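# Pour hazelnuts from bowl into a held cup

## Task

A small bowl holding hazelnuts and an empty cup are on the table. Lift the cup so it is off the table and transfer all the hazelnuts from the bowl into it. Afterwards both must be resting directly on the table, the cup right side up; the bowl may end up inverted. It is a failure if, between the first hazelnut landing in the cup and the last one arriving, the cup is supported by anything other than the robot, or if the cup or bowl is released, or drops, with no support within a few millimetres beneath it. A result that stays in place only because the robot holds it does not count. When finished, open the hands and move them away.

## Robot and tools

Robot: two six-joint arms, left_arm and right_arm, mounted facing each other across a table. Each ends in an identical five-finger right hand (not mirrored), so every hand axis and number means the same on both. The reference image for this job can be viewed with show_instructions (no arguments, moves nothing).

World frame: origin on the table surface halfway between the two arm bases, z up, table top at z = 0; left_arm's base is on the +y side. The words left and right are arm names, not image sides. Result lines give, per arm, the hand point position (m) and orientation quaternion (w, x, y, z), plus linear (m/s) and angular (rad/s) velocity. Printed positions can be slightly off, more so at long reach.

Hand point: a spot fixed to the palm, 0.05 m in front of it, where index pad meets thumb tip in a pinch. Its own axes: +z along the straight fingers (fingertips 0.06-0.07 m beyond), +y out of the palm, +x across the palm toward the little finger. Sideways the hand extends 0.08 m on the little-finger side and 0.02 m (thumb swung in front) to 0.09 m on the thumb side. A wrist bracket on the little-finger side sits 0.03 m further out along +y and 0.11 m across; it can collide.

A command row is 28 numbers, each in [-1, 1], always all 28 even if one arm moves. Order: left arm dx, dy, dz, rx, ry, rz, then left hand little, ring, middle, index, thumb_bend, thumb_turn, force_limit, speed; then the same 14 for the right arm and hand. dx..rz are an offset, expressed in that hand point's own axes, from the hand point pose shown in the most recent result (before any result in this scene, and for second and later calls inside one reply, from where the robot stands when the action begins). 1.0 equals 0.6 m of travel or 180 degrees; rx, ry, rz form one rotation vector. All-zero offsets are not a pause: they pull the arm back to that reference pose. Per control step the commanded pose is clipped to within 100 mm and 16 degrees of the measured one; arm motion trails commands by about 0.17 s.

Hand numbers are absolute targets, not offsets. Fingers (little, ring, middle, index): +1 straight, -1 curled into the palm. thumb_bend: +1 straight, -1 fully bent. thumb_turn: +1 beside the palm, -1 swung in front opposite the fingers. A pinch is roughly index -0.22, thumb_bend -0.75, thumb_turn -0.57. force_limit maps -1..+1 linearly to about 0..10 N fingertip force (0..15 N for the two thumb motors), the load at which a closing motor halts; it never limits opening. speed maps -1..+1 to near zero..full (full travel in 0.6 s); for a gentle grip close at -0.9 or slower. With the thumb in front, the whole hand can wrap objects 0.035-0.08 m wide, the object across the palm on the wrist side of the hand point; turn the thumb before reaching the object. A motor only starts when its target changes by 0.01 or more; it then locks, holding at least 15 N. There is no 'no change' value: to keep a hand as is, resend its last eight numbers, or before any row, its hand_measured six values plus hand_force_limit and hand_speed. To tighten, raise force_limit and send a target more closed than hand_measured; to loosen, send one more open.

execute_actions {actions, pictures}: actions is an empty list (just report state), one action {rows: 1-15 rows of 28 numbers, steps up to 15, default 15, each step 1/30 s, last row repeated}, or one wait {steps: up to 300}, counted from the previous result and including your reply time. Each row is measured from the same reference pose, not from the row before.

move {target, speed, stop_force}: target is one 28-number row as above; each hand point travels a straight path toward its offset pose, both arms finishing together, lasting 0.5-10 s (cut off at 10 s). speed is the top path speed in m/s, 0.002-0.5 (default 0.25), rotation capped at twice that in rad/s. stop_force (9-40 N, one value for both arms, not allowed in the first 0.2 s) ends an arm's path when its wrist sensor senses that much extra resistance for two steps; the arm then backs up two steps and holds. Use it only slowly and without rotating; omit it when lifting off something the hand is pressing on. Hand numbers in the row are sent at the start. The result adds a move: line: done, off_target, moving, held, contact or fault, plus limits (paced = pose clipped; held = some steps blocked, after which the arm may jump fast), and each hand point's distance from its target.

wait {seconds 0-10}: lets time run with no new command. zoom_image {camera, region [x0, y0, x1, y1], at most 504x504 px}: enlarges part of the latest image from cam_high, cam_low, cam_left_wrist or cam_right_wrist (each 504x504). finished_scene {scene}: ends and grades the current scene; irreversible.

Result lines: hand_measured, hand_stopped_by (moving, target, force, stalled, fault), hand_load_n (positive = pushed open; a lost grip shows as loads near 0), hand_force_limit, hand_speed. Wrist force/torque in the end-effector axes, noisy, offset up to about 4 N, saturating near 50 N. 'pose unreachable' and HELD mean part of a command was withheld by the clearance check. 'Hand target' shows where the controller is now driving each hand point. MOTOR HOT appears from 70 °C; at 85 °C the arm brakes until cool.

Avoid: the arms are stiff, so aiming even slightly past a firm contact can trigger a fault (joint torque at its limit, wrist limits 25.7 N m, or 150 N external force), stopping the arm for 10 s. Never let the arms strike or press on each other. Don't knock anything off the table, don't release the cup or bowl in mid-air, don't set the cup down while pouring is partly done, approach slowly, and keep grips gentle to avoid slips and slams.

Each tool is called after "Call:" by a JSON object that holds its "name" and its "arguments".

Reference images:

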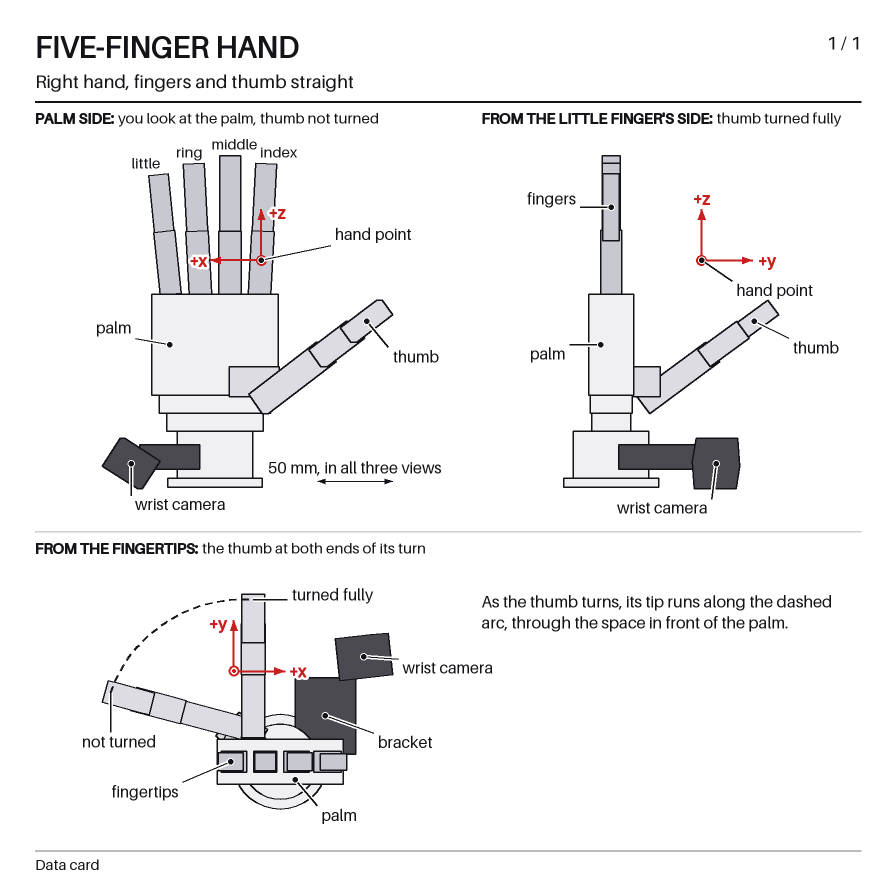

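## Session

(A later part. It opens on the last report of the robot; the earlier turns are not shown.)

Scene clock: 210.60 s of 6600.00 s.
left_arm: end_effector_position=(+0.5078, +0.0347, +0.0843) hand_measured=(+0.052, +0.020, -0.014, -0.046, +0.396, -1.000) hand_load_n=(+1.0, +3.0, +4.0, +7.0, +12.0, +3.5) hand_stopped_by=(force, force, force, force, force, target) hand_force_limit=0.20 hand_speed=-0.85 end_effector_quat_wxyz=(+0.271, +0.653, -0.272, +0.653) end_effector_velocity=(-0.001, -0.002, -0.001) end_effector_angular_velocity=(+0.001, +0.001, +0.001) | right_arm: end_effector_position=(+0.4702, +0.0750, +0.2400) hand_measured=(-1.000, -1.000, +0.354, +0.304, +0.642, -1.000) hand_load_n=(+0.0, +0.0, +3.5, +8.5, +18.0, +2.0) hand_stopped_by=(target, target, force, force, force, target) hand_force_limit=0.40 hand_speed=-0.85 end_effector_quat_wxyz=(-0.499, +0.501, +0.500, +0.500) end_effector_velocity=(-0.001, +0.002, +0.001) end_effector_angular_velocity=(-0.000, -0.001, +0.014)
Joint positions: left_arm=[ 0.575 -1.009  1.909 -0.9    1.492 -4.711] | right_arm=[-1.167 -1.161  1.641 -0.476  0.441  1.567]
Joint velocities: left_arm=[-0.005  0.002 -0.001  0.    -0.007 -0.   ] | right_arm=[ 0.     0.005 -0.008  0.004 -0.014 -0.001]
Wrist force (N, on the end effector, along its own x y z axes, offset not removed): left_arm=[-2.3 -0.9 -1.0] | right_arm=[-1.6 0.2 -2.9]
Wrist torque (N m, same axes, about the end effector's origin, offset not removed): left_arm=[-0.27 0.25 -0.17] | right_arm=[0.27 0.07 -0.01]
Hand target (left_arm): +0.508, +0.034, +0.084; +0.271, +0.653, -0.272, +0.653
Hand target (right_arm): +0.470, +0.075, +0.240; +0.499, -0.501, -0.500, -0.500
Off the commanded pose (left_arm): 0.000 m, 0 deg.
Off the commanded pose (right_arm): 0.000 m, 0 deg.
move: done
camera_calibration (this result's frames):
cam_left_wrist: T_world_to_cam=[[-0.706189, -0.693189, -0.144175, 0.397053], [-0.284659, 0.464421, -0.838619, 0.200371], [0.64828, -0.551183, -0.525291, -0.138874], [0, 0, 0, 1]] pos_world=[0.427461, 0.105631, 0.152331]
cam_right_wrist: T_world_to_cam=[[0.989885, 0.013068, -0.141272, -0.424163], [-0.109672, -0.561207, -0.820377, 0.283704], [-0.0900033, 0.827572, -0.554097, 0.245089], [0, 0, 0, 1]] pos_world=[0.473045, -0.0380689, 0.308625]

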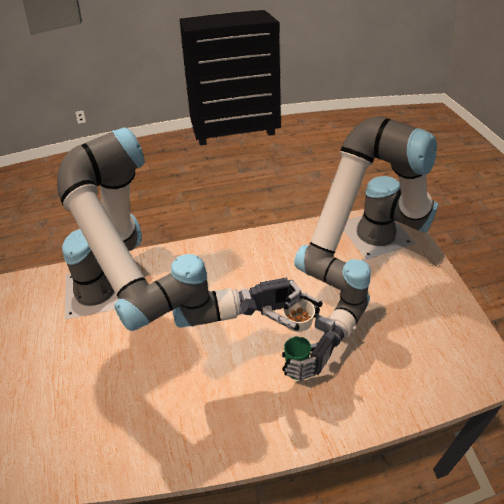

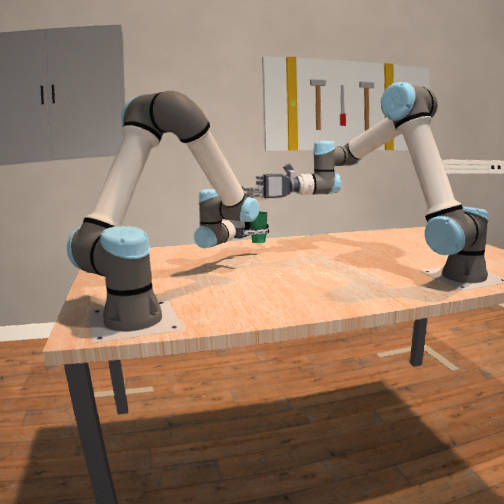

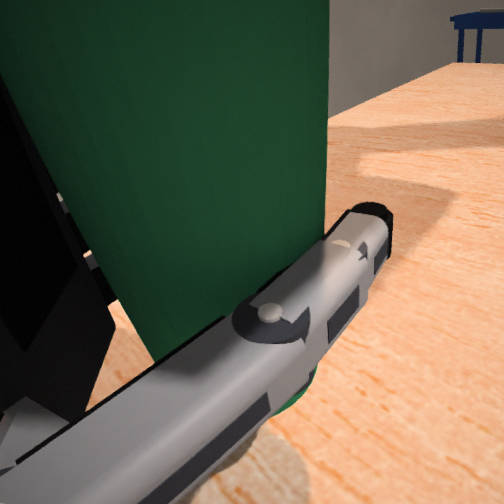

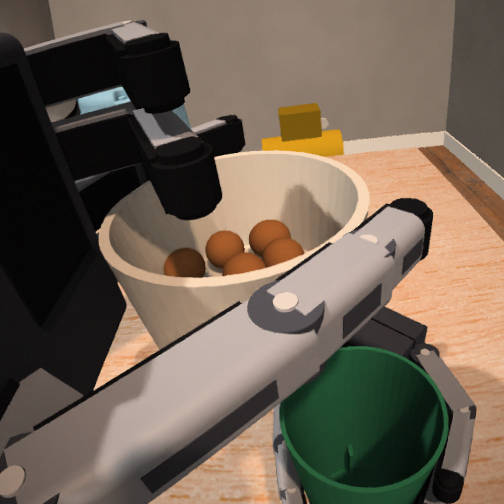

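Call:
{"name": "move", "arguments": {"target": [0,0,0,0,0,0,-1,-1,-1,-1,-1,-1,0.2,-0.85,-0.017,-0.008,-0.01,0,0,0.28,-1,-1,-1,-1,-1,-1,0.4,-0.85], "speed": 0.1}}

Call:
{"name": "zoom_image", "arguments": {"camera": "cam_high", "region": [220, 260, 380, 400]}}

Scene clock: 227.20 s of 6600.00 s.
left_arm: end_effector_position=(+0.5078, +0.0347, +0.0843) hand_measured=(+0.052, +0.020, -0.014, -0.046, +0.396, -1.000) hand_load_n=(+1.0, +3.0, +4.0, +7.0, +12.0, +3.5) hand_stopped_by=(force, force, force, force, force, target) hand_force_limit=0.20 hand_speed=-0.85 end_effector_quat_wxyz=(+0.271, +0.653, -0.272, +0.653) end_effector_velocity=(+0.000, +0.000, +0.000) end_effector_angular_velocity=(-0.001, -0.000, +0.000) | right_arm: end_effector_position=(+0.4654, +0.0691, +0.2299) hand_measured=(-1.000, -1.000, +0.354, +0.304, +0.642, -1.000) hand_load_n=(+0.0, +0.0, +3.5, +8.0, +18.0, +1.5) hand_stopped_by=(target, target, force, force, force, target) hand_force_limit=0.40 hand_speed=-0.85 end_effector_quat_wxyz=(-0.664, +0.666, +0.239, +0.241) end_effector_velocity=(+0.000, -0.000, +0.000) end_effector_angular_velocity=(+0.002, +0.014, -0.001)
Joint positions: left_arm=[ 0.575 -1.009  1.909 -0.9    1.492 -4.711] | right_arm=[-1.208 -1.123  1.514 -0.386  0.4    2.444]
Joint velocities: left_arm=[ 0.001 -0.    -0.    -0.     0.    -0.   ] | right_arm=[-0.001  0.001 -0.    -0.005 -0.     0.019]
Wrist force (N, on the end effector, along its own x y z axes, offset not removed): left_arm=[-2.1 -1.3 -1.5] | right_arm=[1.1 1.8 -1.3]
Wrist torque (N m, same axes, about the end effector's origin, offset not removed): left_arm=[-0.21 0.21 -0.08] | right_arm=[0.27 -0.22 0.14]
Hand target (left_arm): +0.508, +0.035, +0.084; +0.271, +0.653, -0.272, +0.653
Hand target (right_arm): +0.465, +0.069, +0.230; +0.664, -0.666, -0.239, -0.240
Off the commanded pose (left_arm): 0.000 m, 0 deg.
Off the commanded pose (right_arm): 0.000 m, 0 deg.
After step 90, 8.80 s passed at rest.
move: done
camera_calibration (this result's frames):
cam_left_wrist: T_world_to_cam=[[-0.706188, -0.693189, -0.144175, 0.397052], [-0.284659, 0.464421, -0.838619, 0.200372], [0.64828, -0.551182, -0.525291, -0.138875], [0, 0, 0, 1]] pos_world=[0.427461, 0.10563, 0.152331]
cam_right_wrist: T_world_to_cam=[[0.523623, 0.0129795, -0.851851, -0.040413], [-0.702607, -0.55892, -0.4404, 0.459957], [-0.481833, 0.82912, -0.283544, 0.363986], [0, 0, 0, 1]] pos_world=[0.51971, -0.0441848, 0.271345]

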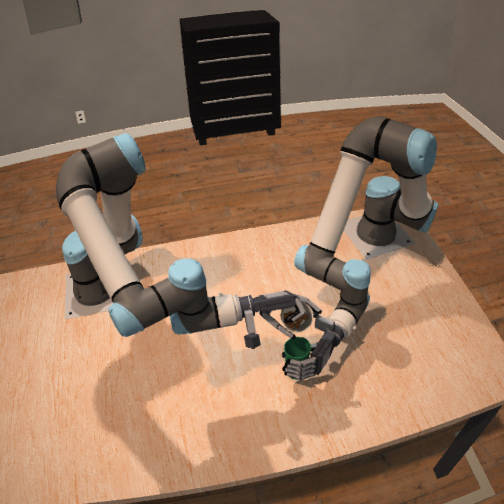

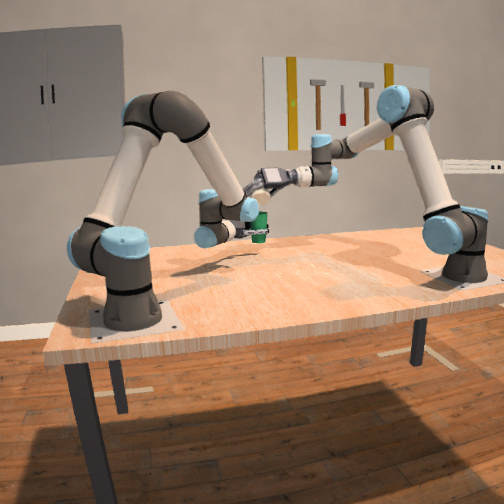

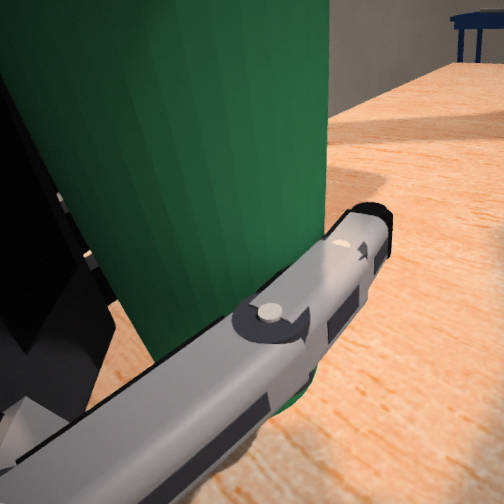

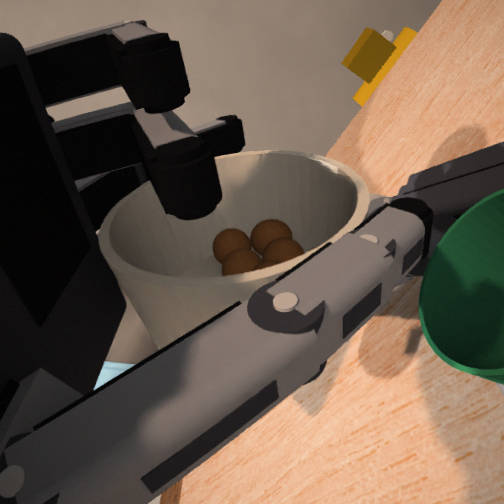

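Region (220, 260, 380, 400) of cam_high's 504x504 image, scaled by 3.150, with more detail than that image has; it fills the top 441 rows of this view, and the rest is white.

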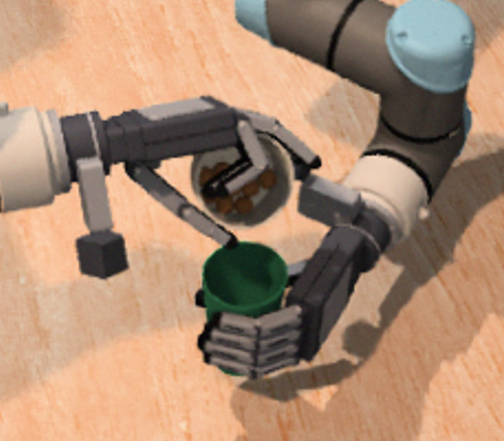

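Call:
{"name": "move", "arguments": {"target": [0,0,0,0,0,0,-1,-1,-1,-1,-1,-1,0.2,-0.85,0,0,0,0,0,0.28,-1,-1,-1,-1,-1,-1,0.4,-0.85], "speed": 0.05}}

Call:
{"name": "zoom_image", "arguments": {"camera": "cam_high", "region": [220, 260, 380, 400]}}

Scene clock: 243.97 s of 6600.00 s.
left_arm: end_effector_position=(+0.5078, +0.0347, +0.0843) hand_measured=(+0.052, +0.020, -0.014, -0.046, +0.396, -1.000) hand_load_n=(+1.0, +3.0, +4.0, +7.0, +12.0, +3.5) hand_stopped_by=(force, force, force, force, force, target) hand_force_limit=0.20 hand_speed=-0.85 end_effector_quat_wxyz=(+0.271, +0.653, -0.272, +0.653) end_effector_velocity=(-0.001, -0.001, -0.001) end_effector_angular_velocity=(+0.001, +0.002, -0.003) | right_arm: end_effector_position=(+0.4654, +0.0692, +0.2299) hand_measured=(-1.000, -1.000, +0.354, +0.304, +0.642, -1.000) hand_load_n=(+0.0, +0.0, +3.5, +8.0, +18.0, +1.0) hand_stopped_by=(target, target, force, force, force, target) hand_force_limit=0.40 hand_speed=-0.85 end_effector_quat_wxyz=(+0.703, -0.705, +0.066, +0.064) end_effector_velocity=(+0.001, -0.000, -0.001) end_effector_angular_velocity=(+0.001, +0.014, -0.002)
Joint positions: left_arm=[ 0.575 -1.009  1.909 -0.9    1.492 -4.711] | right_arm=[-1.245 -1.008  1.368 -0.355  0.363  3.321]
Joint velocities: left_arm=[-0.002  0.001  0.     0.001  0.001 -0.   ] | right_arm=[-0.001  0.002 -0.    -0.004  0.     0.015]
Wrist force (N, on the end effector, along its own x y z axes, offset not removed): left_arm=[-1.9 -1.0 0.1] | right_arm=[1.5 2.4 -1.4]
Wrist torque (N m, same axes, about the end effector's origin, offset not removed): left_arm=[-0.29 0.13 -0.05] | right_arm=[0.32 -0.15 0.16]
Hand target (left_arm): +0.508, +0.035, +0.084; +0.271, +0.653, -0.272, +0.653
Hand target (right_arm): +0.465, +0.069, +0.230; +0.703, -0.705, +0.067, +0.065
Off the commanded pose (left_arm): 0.000 m, 0 deg.
Off the commanded pose (right_arm): 0.000 m, 0 deg.
After step 90, 4.70 s passed at rest.
move: done
camera_calibration (this result's frames):
cam_left_wrist: T_world_to_cam=[[-0.706188, -0.693189, -0.144175, 0.397053], [-0.284659, 0.46442, -0.83862, 0.200372], [0.64828, -0.551183, -0.525291, -0.138874], [0, 0, 0, 1]] pos_world=[0.427461, 0.105631, 0.152332]
cam_right_wrist: T_world_to_cam=[[-0.321016, 0.0151197, -0.946953, 0.374438], [-0.789034, -0.557279, 0.258584, 0.339443], [-0.523807, 0.830188, 0.190825, 0.274298], [0, 0, 0, 1]] pos_world=[0.531712, -0.0442157, 0.214458]

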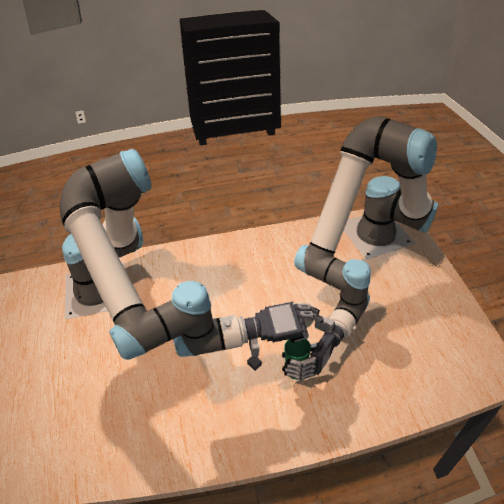

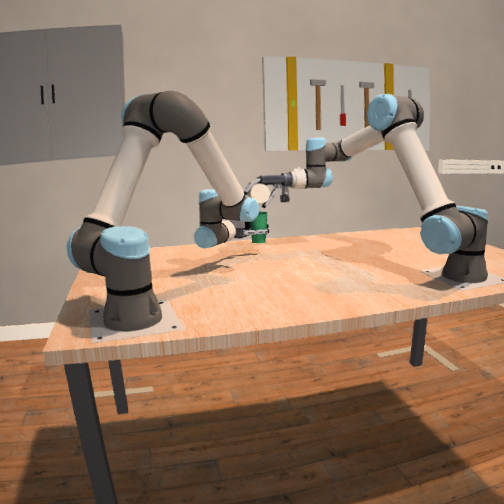

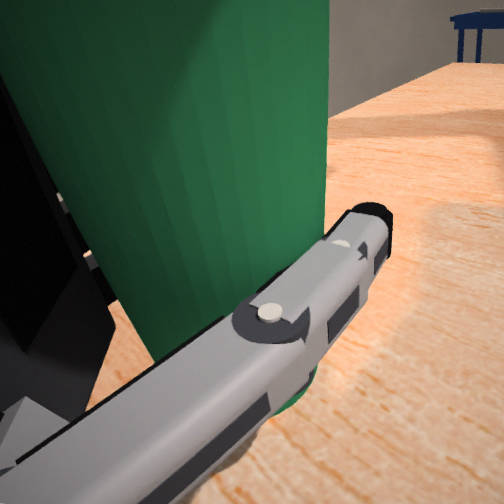

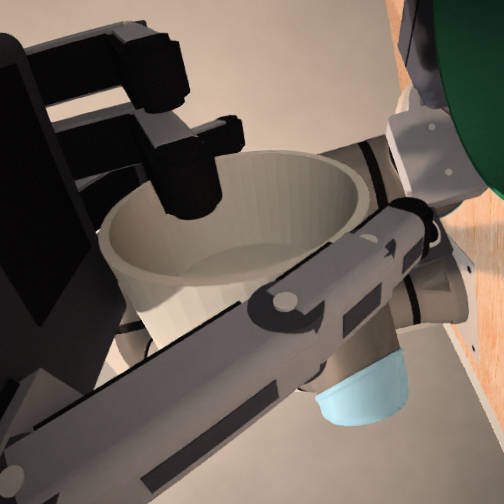

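Region (220, 260, 380, 400) of cam_high's 504x504 image, scaled by 3.150, with more detail than that image has; it fills the top 441 rows of this view, and the rest is white.

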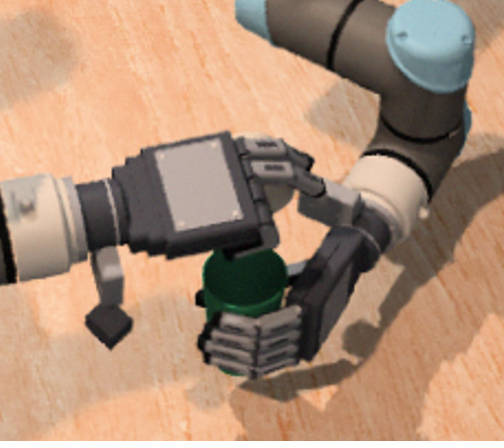

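Call:
{"name": "move", "arguments": {"target": [0,0,0,0,0,0,-1,-1,-1,-1,-1,-1,0.2,-0.85,0,0,0,0,0,-0.56,-1,-1,-1,-1,-1,-1,0.4,-0.85]}}

Call:
{"name": "move", "arguments": {"target": [0,0,0,0,0,0,-1,-1,-1,-1,-1,-1,0.2,-0.85,-0.1,0.09,-0.33,-0.25,0,0,-1,-1,-1,-1,-1,-1,0.4,-0.85]}}

Call:
{"name": "zoom_image", "arguments": {"camera": "cam_high", "region": [170, 290, 370, 430]}}

Scene clock: 263.77 s of 6600.00 s.
left_arm: end_effector_position=(+0.5078, +0.0347, +0.0843) hand_measured=(+0.052, +0.020, -0.014, -0.046, +0.396, -1.000) hand_load_n=(+1.0, +3.0, +4.0, +7.0, +12.0, +3.5) hand_stopped_by=(force, force, force, force, force, target) hand_force_limit=0.20 hand_speed=-0.85 end_effector_quat_wxyz=(+0.271, +0.653, -0.272, +0.653) end_effector_velocity=(+0.000, +0.000, +0.001) end_effector_angular_velocity=(+0.000, -0.001, -0.000) | right_arm: end_effector_position=(+0.4653, +0.0690, +0.2298) hand_measured=(-1.000, -1.000, +0.354, +0.304, +0.642, -1.000) hand_load_n=(+0.0, +0.0, +3.5, +8.5, +18.0, +2.0) hand_stopped_by=(target, target, force, force, force, target) hand_force_limit=0.40 hand_speed=-0.85 end_effector_quat_wxyz=(-0.498, +0.501, +0.500, +0.501) end_effector_velocity=(+0.001, +0.000, +0.001) end_effector_angular_velocity=(-0.002, -0.017, -0.001)
Joint positions: left_arm=[ 0.575 -1.009  1.909 -0.9    1.492 -4.711] | right_arm=[-1.173 -1.166  1.678 -0.509  0.434  1.565]
Joint velocities: left_arm=[ 0.001 -0.001 -0.    -0.     0.001  0.001] | right_arm=[ 0.001  0.    -0.003  0.009  0.003 -0.022]
Wrist force (N, on the end effector, along its own x y z axes, offset not removed): left_arm=[-2.2 -1.1 -0.5] | right_arm=[0.9 0.2 -0.9]
Wrist torque (N m, same axes, about the end effector's origin, offset not removed): left_arm=[-0.25 0.13 -0.13] | right_arm=[0.08 -0.37 0.03]
Hand target (left_arm): +0.508, +0.035, +0.084; +0.271, +0.653, -0.272, +0.653
Hand target (right_arm): +0.465, +0.069, +0.230; +0.498, -0.500, -0.501, -0.501
Off the commanded pose (left_arm): 0.000 m, 0 deg.
Off the commanded pose (right_arm): 0.000 m, 0 deg.
After step 90, 12.73 s passed at rest.
move: done
camera_calibration (this result's frames):
cam_left_wrist: T_world_to_cam=[[-0.706189, -0.693189, -0.144175, 0.397053], [-0.284659, 0.46442, -0.83862, 0.200371], [0.64828, -0.551183, -0.525291, -0.138874], [0, 0, 0, 1]] pos_world=[0.427461, 0.105631, 0.152332]
cam_right_wrist: T_world_to_cam=[[0.990095, 0.0131071, -0.139785, -0.421141], [-0.108419, -0.561193, -0.820553, 0.270837], [-0.0892016, 0.827581, -0.554214, 0.243605], [0, 0, 0, 1]] pos_world=[0.468064, -0.0440914, 0.298376]

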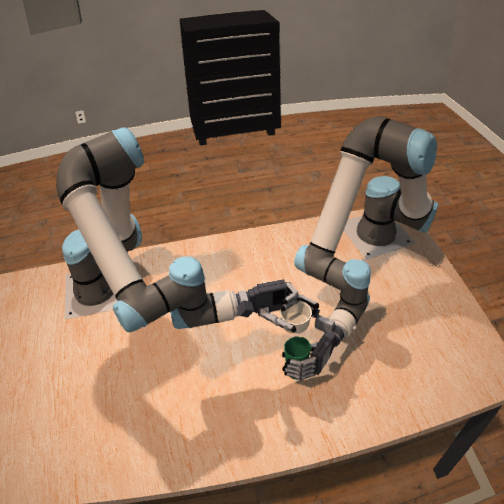

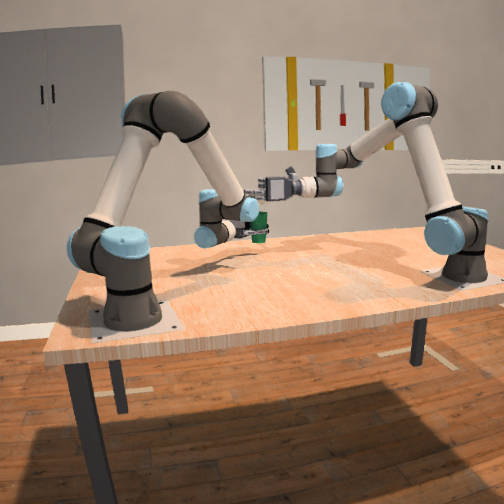

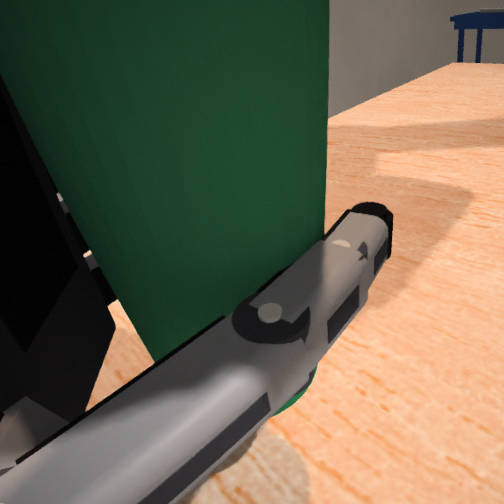

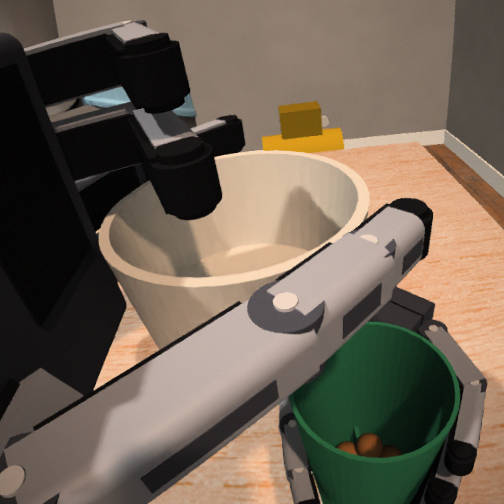

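Scene clock: 265.93 s of 6600.00 s.
left_arm: end_effector_position=(+0.5078, +0.0347, +0.0843) hand_measured=(+0.052, +0.020, -0.014, -0.046, +0.396, -1.000) hand_load_n=(+1.0, +3.0, +4.0, +7.0, +12.0, +3.5) hand_stopped_by=(force, force, force, force, force, target) hand_force_limit=0.20 hand_speed=-0.85 end_effector_quat_wxyz=(+0.271, +0.653, -0.272, +0.653) end_effector_velocity=(+0.000, +0.000, -0.000) end_effector_angular_velocity=(+0.000, +0.000, +0.001) | right_arm: end_effector_position=(+0.5189, -0.1291, +0.1700) hand_measured=(-1.000, -1.000, +0.354, +0.304, +0.642, -1.000) hand_load_n=(+0.0, +0.0, +3.5, +8.5, +18.0, +2.0) hand_stopped_by=(target, target, force, force, force, target) hand_force_limit=0.40 hand_speed=-0.85 end_effector_quat_wxyz=(-0.269, +0.653, +0.271, +0.654) end_effector_velocity=(+0.000, -0.002, -0.001) end_effector_angular_velocity=(+0.000, -0.000, -0.009)
Joint positions: left_arm=[ 0.575 -1.009  1.909 -0.9    1.492 -4.711] | right_arm=[-1.255 -1.353  2.137 -0.783  1.137  1.568]
Joint velocities: left_arm=[ 0. -0.  0.  0. -0. -0.] | right_arm=[ 0.001  0.     0.003 -0.004  0.01   0.   ]
Wrist force (N, on the end effector, along its own x y z axes, offset not removed): left_arm=[-2.0 -1.7 -0.3] | right_arm=[2.0 1.5 -0.6]
Wrist torque (N m, same axes, about the end effector's origin, offset not removed): left_arm=[-0.34 0.16 -0.11] | right_arm=[0.27 -0.49 0.29]
Hand target (left_arm): +0.508, +0.035, +0.084; +0.271, +0.653, -0.272, +0.653
Hand target (right_arm): +0.519, -0.129, +0.170; -0.269, +0.654, +0.271, +0.654
Off the commanded pose (left_arm): 0.000 m, 0 deg.
Off the commanded pose (right_arm): 0.000 m, 0 deg.
move: done
camera_calibration (this result's frames):
cam_left_wrist: T_world_to_cam=[[-0.706188, -0.693189, -0.144175, 0.397053], [-0.284659, 0.46442, -0.83862, 0.200372], [0.64828, -0.551183, -0.525291, -0.138874], [0, 0, 0, 1]] pos_world=[0.427461, 0.105631, 0.152332]
cam_right_wrist: T_world_to_cam=[[0.710357, -0.690056, -0.13862, -0.42575], [-0.472033, -0.320981, -0.82107, 0.336203], [0.52209, 0.648686, -0.553741, 0.0388908], [0, 0, 0, 1]] pos_world=[0.440829, -0.211105, 0.238564]

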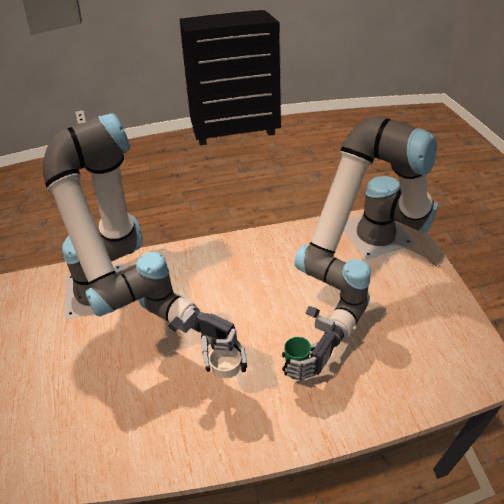

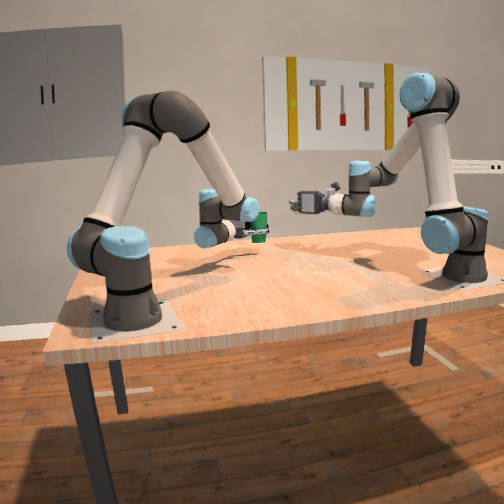

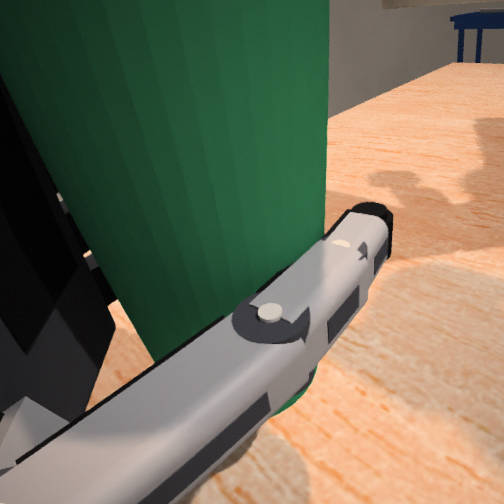

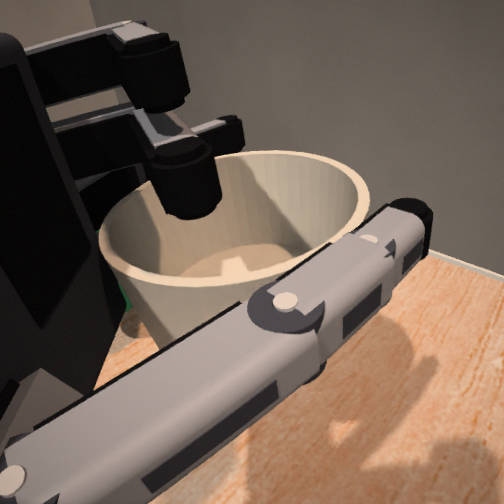

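Region (170, 290, 370, 430) of cam_high's 504x504 image, scaled by 2.520, with more detail than that image has; it fills the top 353 rows of this view, and the rest is white.

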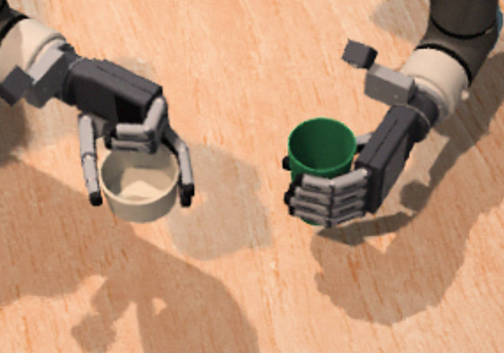

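Call:
{"name": "move", "arguments": {"target": [-0.07,-0.08,0,0,0,0,-1,-1,-1,-1,-1,-1,0.2,-0.85,-0.23,0,0,0,0,0,-1,-1,-1,-1,-1,-1,0.4,-0.85], "speed": 0.15}}

Call:
{"name": "move", "arguments": {"target": [-0.016,0,0,0,0,0,-1,-1,-1,-1,-1,-1,0.2,-0.85,-0.016,0,0,0,0,0,-1,-1,-1,-1,-1,-1,0.4,-0.85], "speed": 0.004, "stop_force": 9}}

Scene clock: 276.40 s of 6600.00 s.
left_arm: end_effector_position=(+0.5418, +0.0687, +0.0425) hand_measured=(+0.052, +0.020, -0.014, -0.046, +0.396, -1.000) hand_load_n=(+1.0, +3.0, +4.0, +7.0, +12.0, +3.5) hand_stopped_by=(force, force, force, force, force, target) hand_force_limit=0.20 hand_speed=-0.85 end_effector_quat_wxyz=(+0.270, +0.653, -0.272, +0.653) end_effector_velocity=(+0.001, +0.001, -0.000) end_effector_angular_velocity=(-0.001, -0.001, +0.000) | right_arm: end_effector_position=(+0.5191, -0.1293, +0.0325) hand_measured=(-1.000, -1.000, +0.354, +0.304, +0.642, -1.000) hand_load_n=(+0.0, +0.0, +3.5, +8.5, +18.0, +2.0) hand_stopped_by=(target, target, force, force, force, target) hand_force_limit=0.40 hand_speed=-0.85 end_effector_quat_wxyz=(-0.269, +0.654, +0.271, +0.653) end_effector_velocity=(+0.001, +0.000, -0.002) end_effector_angular_velocity=(+0.001, -0.002, -0.001)
Joint positions: left_arm=[ 0.676 -0.908  1.881 -0.974  1.593 -4.71 ] | right_arm=[-1.256 -1.026  2.206 -1.179  1.136  1.568]
Joint velocities: left_arm=[ 0.002  0.001 -0.001 -0.001  0.002  0.   ] | right_arm=[-0.     0.008 -0.001 -0.009  0.001  0.001]
Wrist force (N, on the end effector, along its own x y z axes, offset not removed): left_arm=[-2.3 -1.3 -0.4] | right_arm=[0.3 -0.5 0.0]
Wrist torque (N m, same axes, about the end effector's origin, offset not removed): left_arm=[-0.33 0.17 -0.08] | right_arm=[0.00 -0.21 0.04]
Hand target (left_arm): +0.542, +0.069, +0.042; +0.270, +0.653, -0.272, +0.653
Hand target (right_arm): +0.519, -0.129, +0.032; -0.269, +0.653, +0.271, +0.654
Off the commanded pose (left_arm): 0.000 m, 0 deg.
Off the commanded pose (right_arm): 0.001 m, 0 deg.
After step 90, 5.97 s passed at rest.
move: done
camera_calibration (this result's frames):
cam_left_wrist: T_world_to_cam=[[-0.706152, -0.693179, -0.1444, 0.43862], [-0.284534, 0.46455, -0.83859, 0.159109], [0.648375, -0.551085, -0.525276, -0.164147], [0, 0, 0, 1]] pos_world=[0.461433, 0.139669, 0.110542]
cam_right_wrist: T_world_to_cam=[[0.710363, -0.690046, -0.13864, -0.445082], [-0.47214, -0.321098, -0.820963, 0.223384], [0.521986, 0.648639, -0.553894, -0.0372234], [0, 0, 0, 1]] pos_world=[0.441068, -0.211254, 0.101066]

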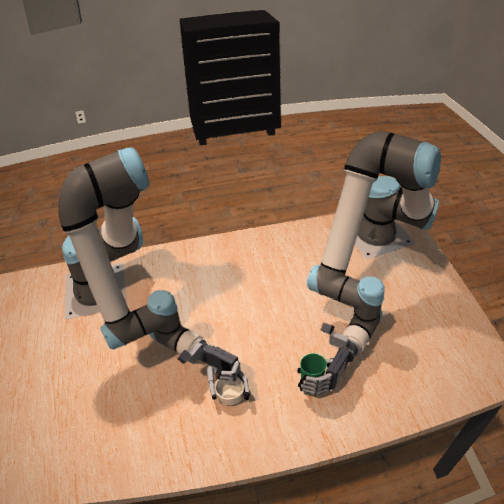

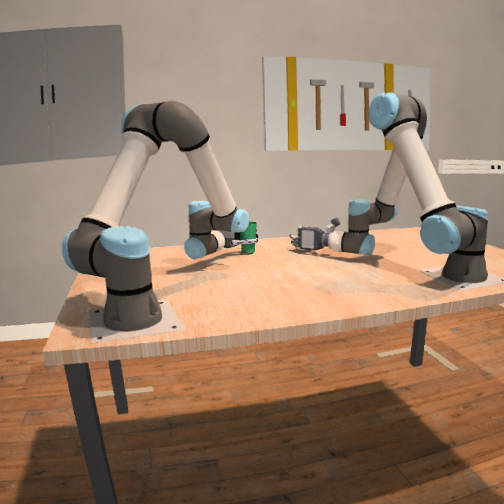

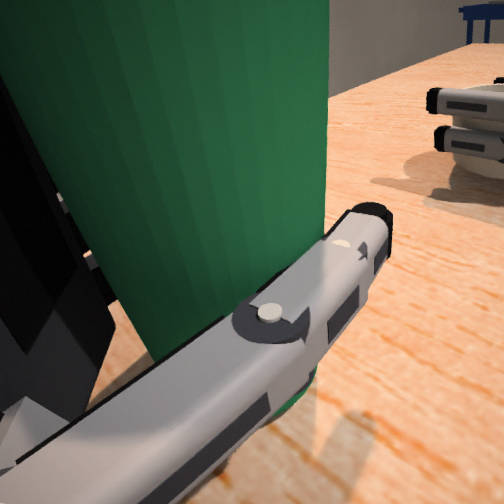

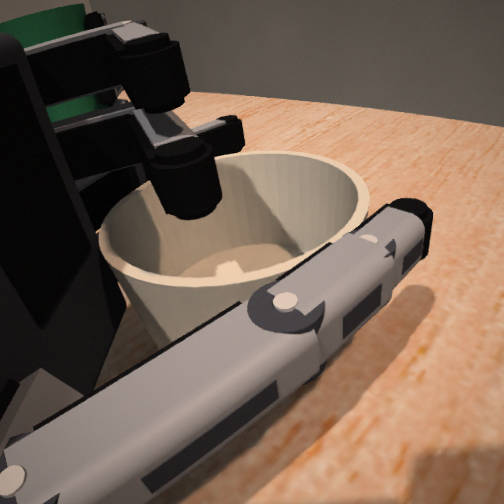

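Scene clock: 279.00 s of 6600.00 s.
left_arm: end_effector_position=(+0.5418, +0.0687, +0.0345) hand_measured=(+0.052, +0.020, -0.014, -0.046, +0.396, -1.000) hand_load_n=(+2.0, +4.5, +4.5, +6.5, +11.5, +0.5) hand_stopped_by=(force, force, force, force, force, target) hand_force_limit=0.20 hand_speed=-0.85 end_effector_quat_wxyz=(+0.270, +0.653, -0.272, +0.653) end_effector_velocity=(-0.000, -0.000, +0.001) end_effector_angular_velocity=(+0.000, -0.001, -0.001) | right_arm: end_effector_position=(+0.5191, -0.1292, +0.0238) hand_measured=(-1.000, -1.000, +0.354, +0.304, +0.642, -1.000) hand_load_n=(+0.0, +0.0, +3.5, +8.0, +18.0, +0.0) hand_stopped_by=(target, target, force, force, force, target) hand_force_limit=0.40 hand_speed=-0.85 end_effector_quat_wxyz=(-0.269, +0.653, +0.271, +0.654) end_effector_velocity=(-0.000, -0.000, -0.001) end_effector_angular_velocity=(-0.002, +0.004, -0.001)
Joint positions: left_arm=[ 0.676 -0.891  1.881 -0.99   1.593 -4.71 ] | right_arm=[-1.256 -1.002  2.206 -1.203  1.136  1.568]
Joint velocities: left_arm=[-0.    -0.002  0.     0.001  0.001  0.001] | right_arm=[-0.    -0.001 -0.     0.006  0.    -0.   ]
Wrist force (N, on the end effector, along its own x y z axes, offset not removed): left_arm=[8.9 -3.0 4.5] | right_arm=[14.0 -0.8 -4.9]
Wrist torque (N m, same axes, about the end effector's origin, offset not removed): left_arm=[-0.33 -0.08 -0.13] | right_arm=[0.33 -0.23 0.47]
Hand target (left_arm): +0.542, +0.069, +0.035; +0.270, +0.653, -0.272, +0.653
Hand target (right_arm): +0.519, -0.129, +0.024; -0.269, +0.653, +0.271, +0.654
Off the commanded pose (left_arm): 0.002 m, 0 deg.
Off the commanded pose (right_arm): 0.001 m, 0 deg.
move: contact (left_arm, right_arm)
camera_calibration (this result's frames):
cam_left_wrist: T_world_to_cam=[[-0.706124, -0.693207, -0.144404, 0.437489], [-0.284464, 0.464468, -0.838659, 0.1524], [0.648436, -0.55112, -0.525165, -0.168378], [0, 0, 0, 1]] pos_world=[0.461456, 0.139689, 0.102561]
cam_right_wrist: T_world_to_cam=[[0.710412, -0.690016, -0.138538, -0.446345], [-0.471979, -0.321081, -0.821062, 0.216166], [0.522064, 0.64868, -0.553772, -0.0421384], [0, 0, 0, 1]] pos_world=[0.441114, -0.211244, 0.0923148]

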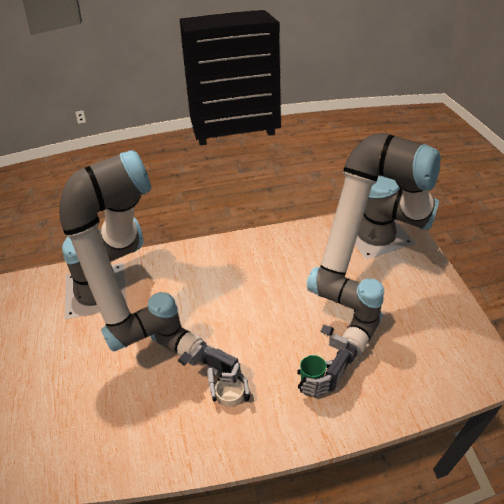

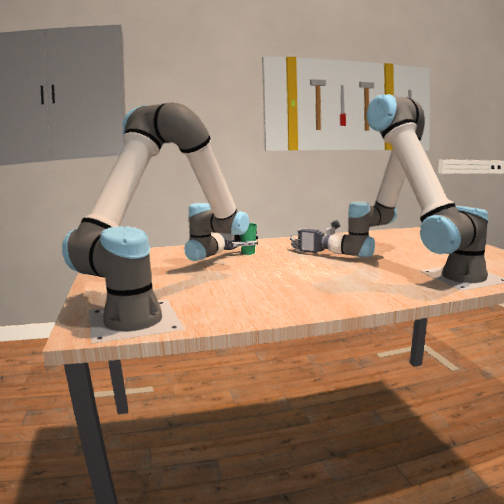

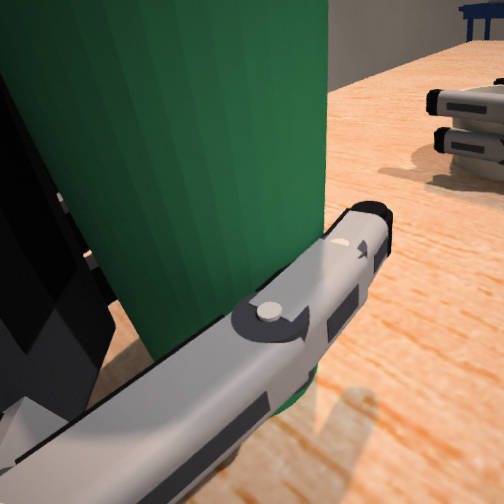

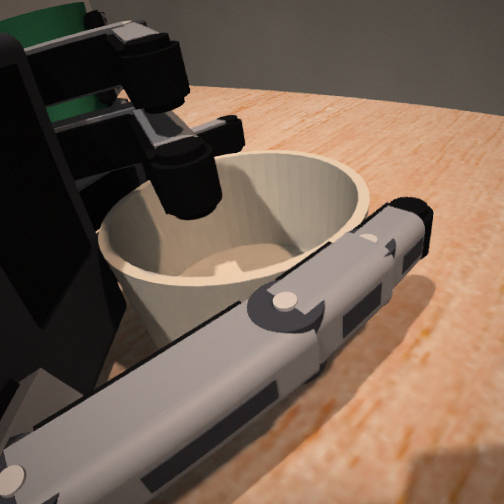

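Call:
{"name": "move", "arguments": {"target": [0,0,0,0,0,0,1,1,1,1,1,-1,0.2,-0.5,0,0,0,0,0,0,-1,-1,1,1,1,-1,0.4,-0.5]}}

Call:
{"name": "move", "arguments": {"target": [0.02,-0.02,-0.25,0,0,0,1,1,1,1,1,-1,0.2,-0.5,0.02,-0.015,-0.2,0,0,0,-1,-1,1,1,1,-1,0.4,-0.5], "speed": 0.08}}

Scene clock: 289.37 s of 6600.00 s.
left_arm: end_effector_position=(+0.5418, +0.0687, +0.0345) hand_measured=(+1.000, +1.000, +1.000, +1.000, +1.000, -1.000) hand_load_n=(+0.0, +0.0, +0.0, +0.0, +0.0, +0.0) hand_stopped_by=(target, target, target, target, target, target) hand_force_limit=0.20 hand_speed=-0.50 end_effector_quat_wxyz=(+0.270, +0.653, -0.272, +0.653) end_effector_velocity=(+0.001, +0.001, -0.000) end_effector_angular_velocity=(-0.001, +0.001, +0.002) | right_arm: end_effector_position=(+0.5191, -0.1292, +0.0238) hand_measured=(-1.000, -1.000, +1.000, +1.000, +1.000, -1.000) hand_load_n=(+0.0, +0.0, +0.0, +0.0, +0.0, +0.0) hand_stopped_by=(target, target, target, target, target, target) hand_force_limit=0.40 hand_speed=-0.50 end_effector_quat_wxyz=(-0.269, +0.653, +0.271, +0.654) end_effector_velocity=(+0.000, -0.000, +0.000) end_effector_angular_velocity=(-0.000, -0.001, -0.001)
Joint positions: left_arm=[ 0.676 -0.891  1.881 -0.99   1.593 -4.71 ] | right_arm=[-1.256 -1.002  2.206 -1.203  1.136  1.568]
Joint velocities: left_arm=[ 0.001  0.001 -0.    -0.    -0.001 -0.002] | right_arm=[ 0.     0.    -0.    -0.     0.001 -0.   ]
Wrist force (N, on the end effector, along its own x y z axes, offset not removed): left_arm=[-2.5 -1.2 0.6] | right_arm=[1.9 -0.6 -0.5]
Wrist torque (N m, same axes, about the end effector's origin, offset not removed): left_arm=[-0.39 0.31 -0.21] | right_arm=[-0.03 -0.44 0.14]
Hand target (left_arm): +0.542, +0.069, +0.035; +0.270, +0.653, -0.272, +0.653
Hand target (right_arm): +0.519, -0.129, +0.024; -0.269, +0.653, +0.271, +0.654
Off the commanded pose (left_arm): 0.000 m, 0 deg.
Off the commanded pose (right_arm): 0.000 m, 0 deg.
After step 90, 5.83 s passed at rest.
move: done
camera_calibration (this result's frames):
cam_left_wrist: T_world_to_cam=[[-0.706128, -0.693203, -0.144403, 0.437488], [-0.284487, 0.46449, -0.83864, 0.152387], [0.648422, -0.551106, -0.525196, -0.168365], [0, 0, 0, 1]] pos_world=[0.461446, 0.139699, 0.102547]
cam_right_wrist: T_world_to_cam=[[0.710406, -0.690015, -0.138569, -0.446343], [-0.471998, -0.321061, -0.821059, 0.216177], [0.522054, 0.64869, -0.55377, -0.0421325], [0, 0, 0, 1]] pos_world=[0.441115, -0.211247, 0.0923126]

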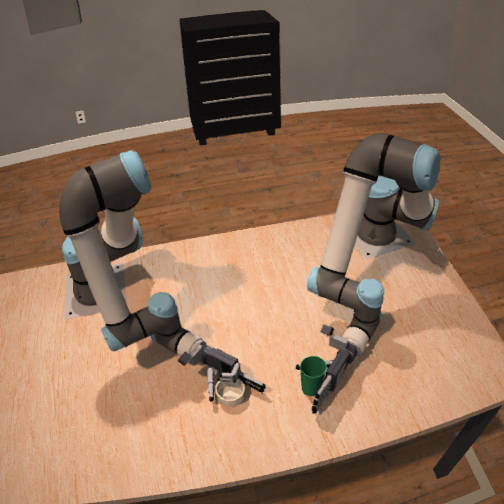

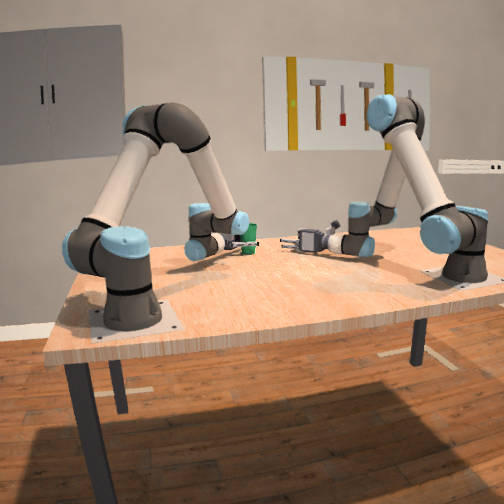

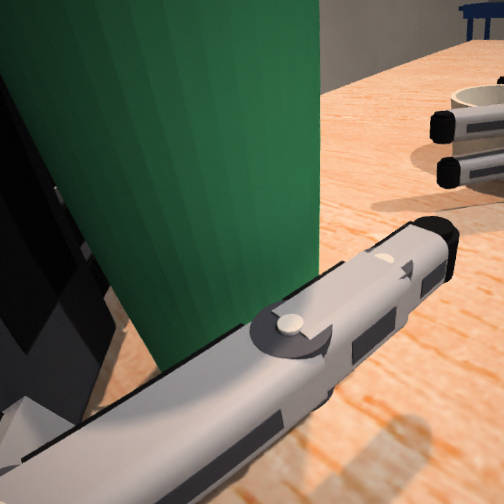

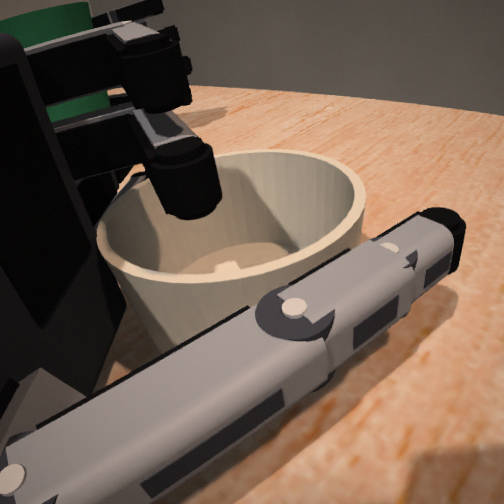

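Scene clock: 291.73 s of 6600.00 s.
left_arm: end_effector_position=(+0.4446, +0.1830, +0.0467) hand_measured=(+1.000, +1.000, +1.000, +1.000, +1.000, -1.000) hand_load_n=(+0.0, +0.0, +0.0, +0.0, +0.0, +0.0) hand_stopped_by=(target, target, target, target, target, target) hand_force_limit=0.20 hand_speed=-0.50 end_effector_quat_wxyz=(+0.270, +0.653, -0.272, +0.653) end_effector_velocity=(-0.002, +0.002, +0.001) end_effector_angular_velocity=(-0.000, -0.001, +0.000) | right_arm: end_effector_position=(+0.4280, -0.2074, +0.0356) hand_measured=(-1.000, -1.000, +1.000, +1.000, +1.000, -1.000) hand_load_n=(+0.0, +0.0, +0.0, +0.0, +0.0, +0.0) hand_stopped_by=(target, target, target, target, target, target) hand_force_limit=0.40 hand_speed=-0.50 end_effector_quat_wxyz=(-0.269, +0.653, +0.271, +0.654) end_effector_velocity=(-0.001, -0.002, +0.001) end_effector_angular_velocity=(+0.001, +0.000, -0.000)
Joint positions: left_arm=[ 0.721 -1.1    2.288 -1.188  1.638 -4.71 ] | right_arm=[-1.426 -1.161  2.556 -1.393  0.966  1.568]
Joint velocities: left_arm=[ 0.001 -0.004  0.007 -0.003  0.001 -0.   ] | right_arm=[-0.006 -0.003  0.007 -0.004 -0.006  0.001]
Wrist force (N, on the end effector, along its own x y z axes, offset not removed): left_arm=[-1.8 -1.0 -1.3] | right_arm=[1.1 -0.8 -1.5]
Wrist torque (N m, same axes, about the end effector's origin, offset not removed): left_arm=[-0.24 0.23 -0.17] | right_arm=[0.16 -0.06 0.13]
Hand target (left_arm): +0.444, +0.183, +0.047; +0.270, +0.653, -0.272, +0.653
Hand target (right_arm): +0.428, -0.208, +0.036; -0.269, +0.653, +0.271, +0.654
Off the commanded pose (left_arm): 0.000 m, 0 deg.
Off the commanded pose (right_arm): 0.000 m, 0 deg.
move: done
camera_calibration (this result's frames):
cam_left_wrist: T_world_to_cam=[[-0.706128, -0.693184, -0.144493, 0.449819], [-0.284441, 0.46456, -0.838616, 0.0818513], [0.648441, -0.551071, -0.525209, -0.0359171], [0, 0, 0, 1]] pos_world=[0.364202, 0.25399, 0.114774]
cam_right_wrist: T_world_to_cam=[[0.710346, -0.690037, -0.138771, -0.433885], [-0.472086, -0.320855, -0.821089, 0.157888], [0.522056, 0.648769, -0.553675, 0.0627132], [0, 0, 0, 1]] pos_world=[0.350006, -0.289424, 0.104152]

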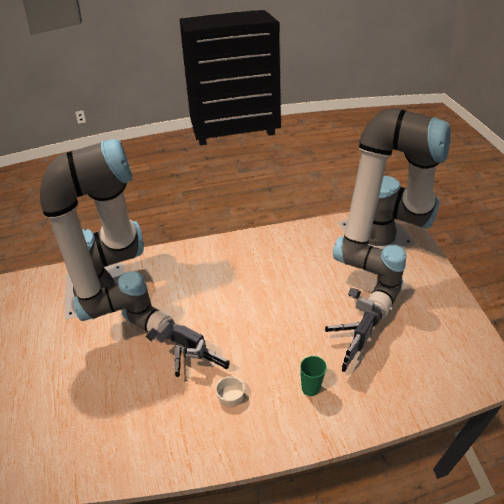

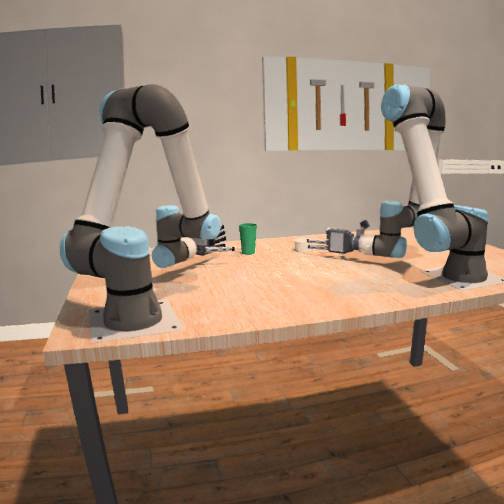

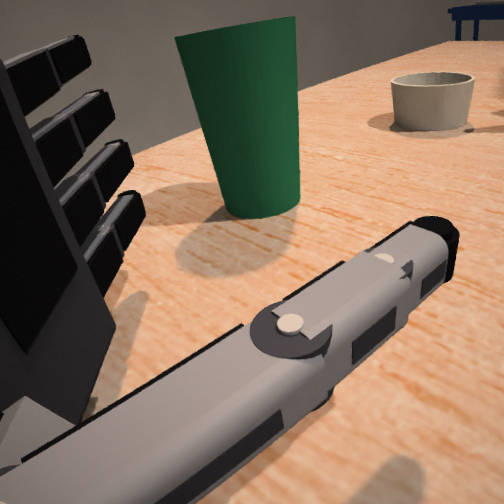

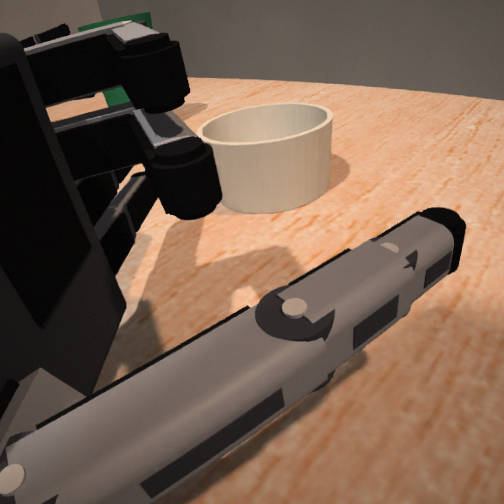

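Call:
{"name": "finished_scene", "arguments": {"scene": 1}}

The scene is finished: the task was done.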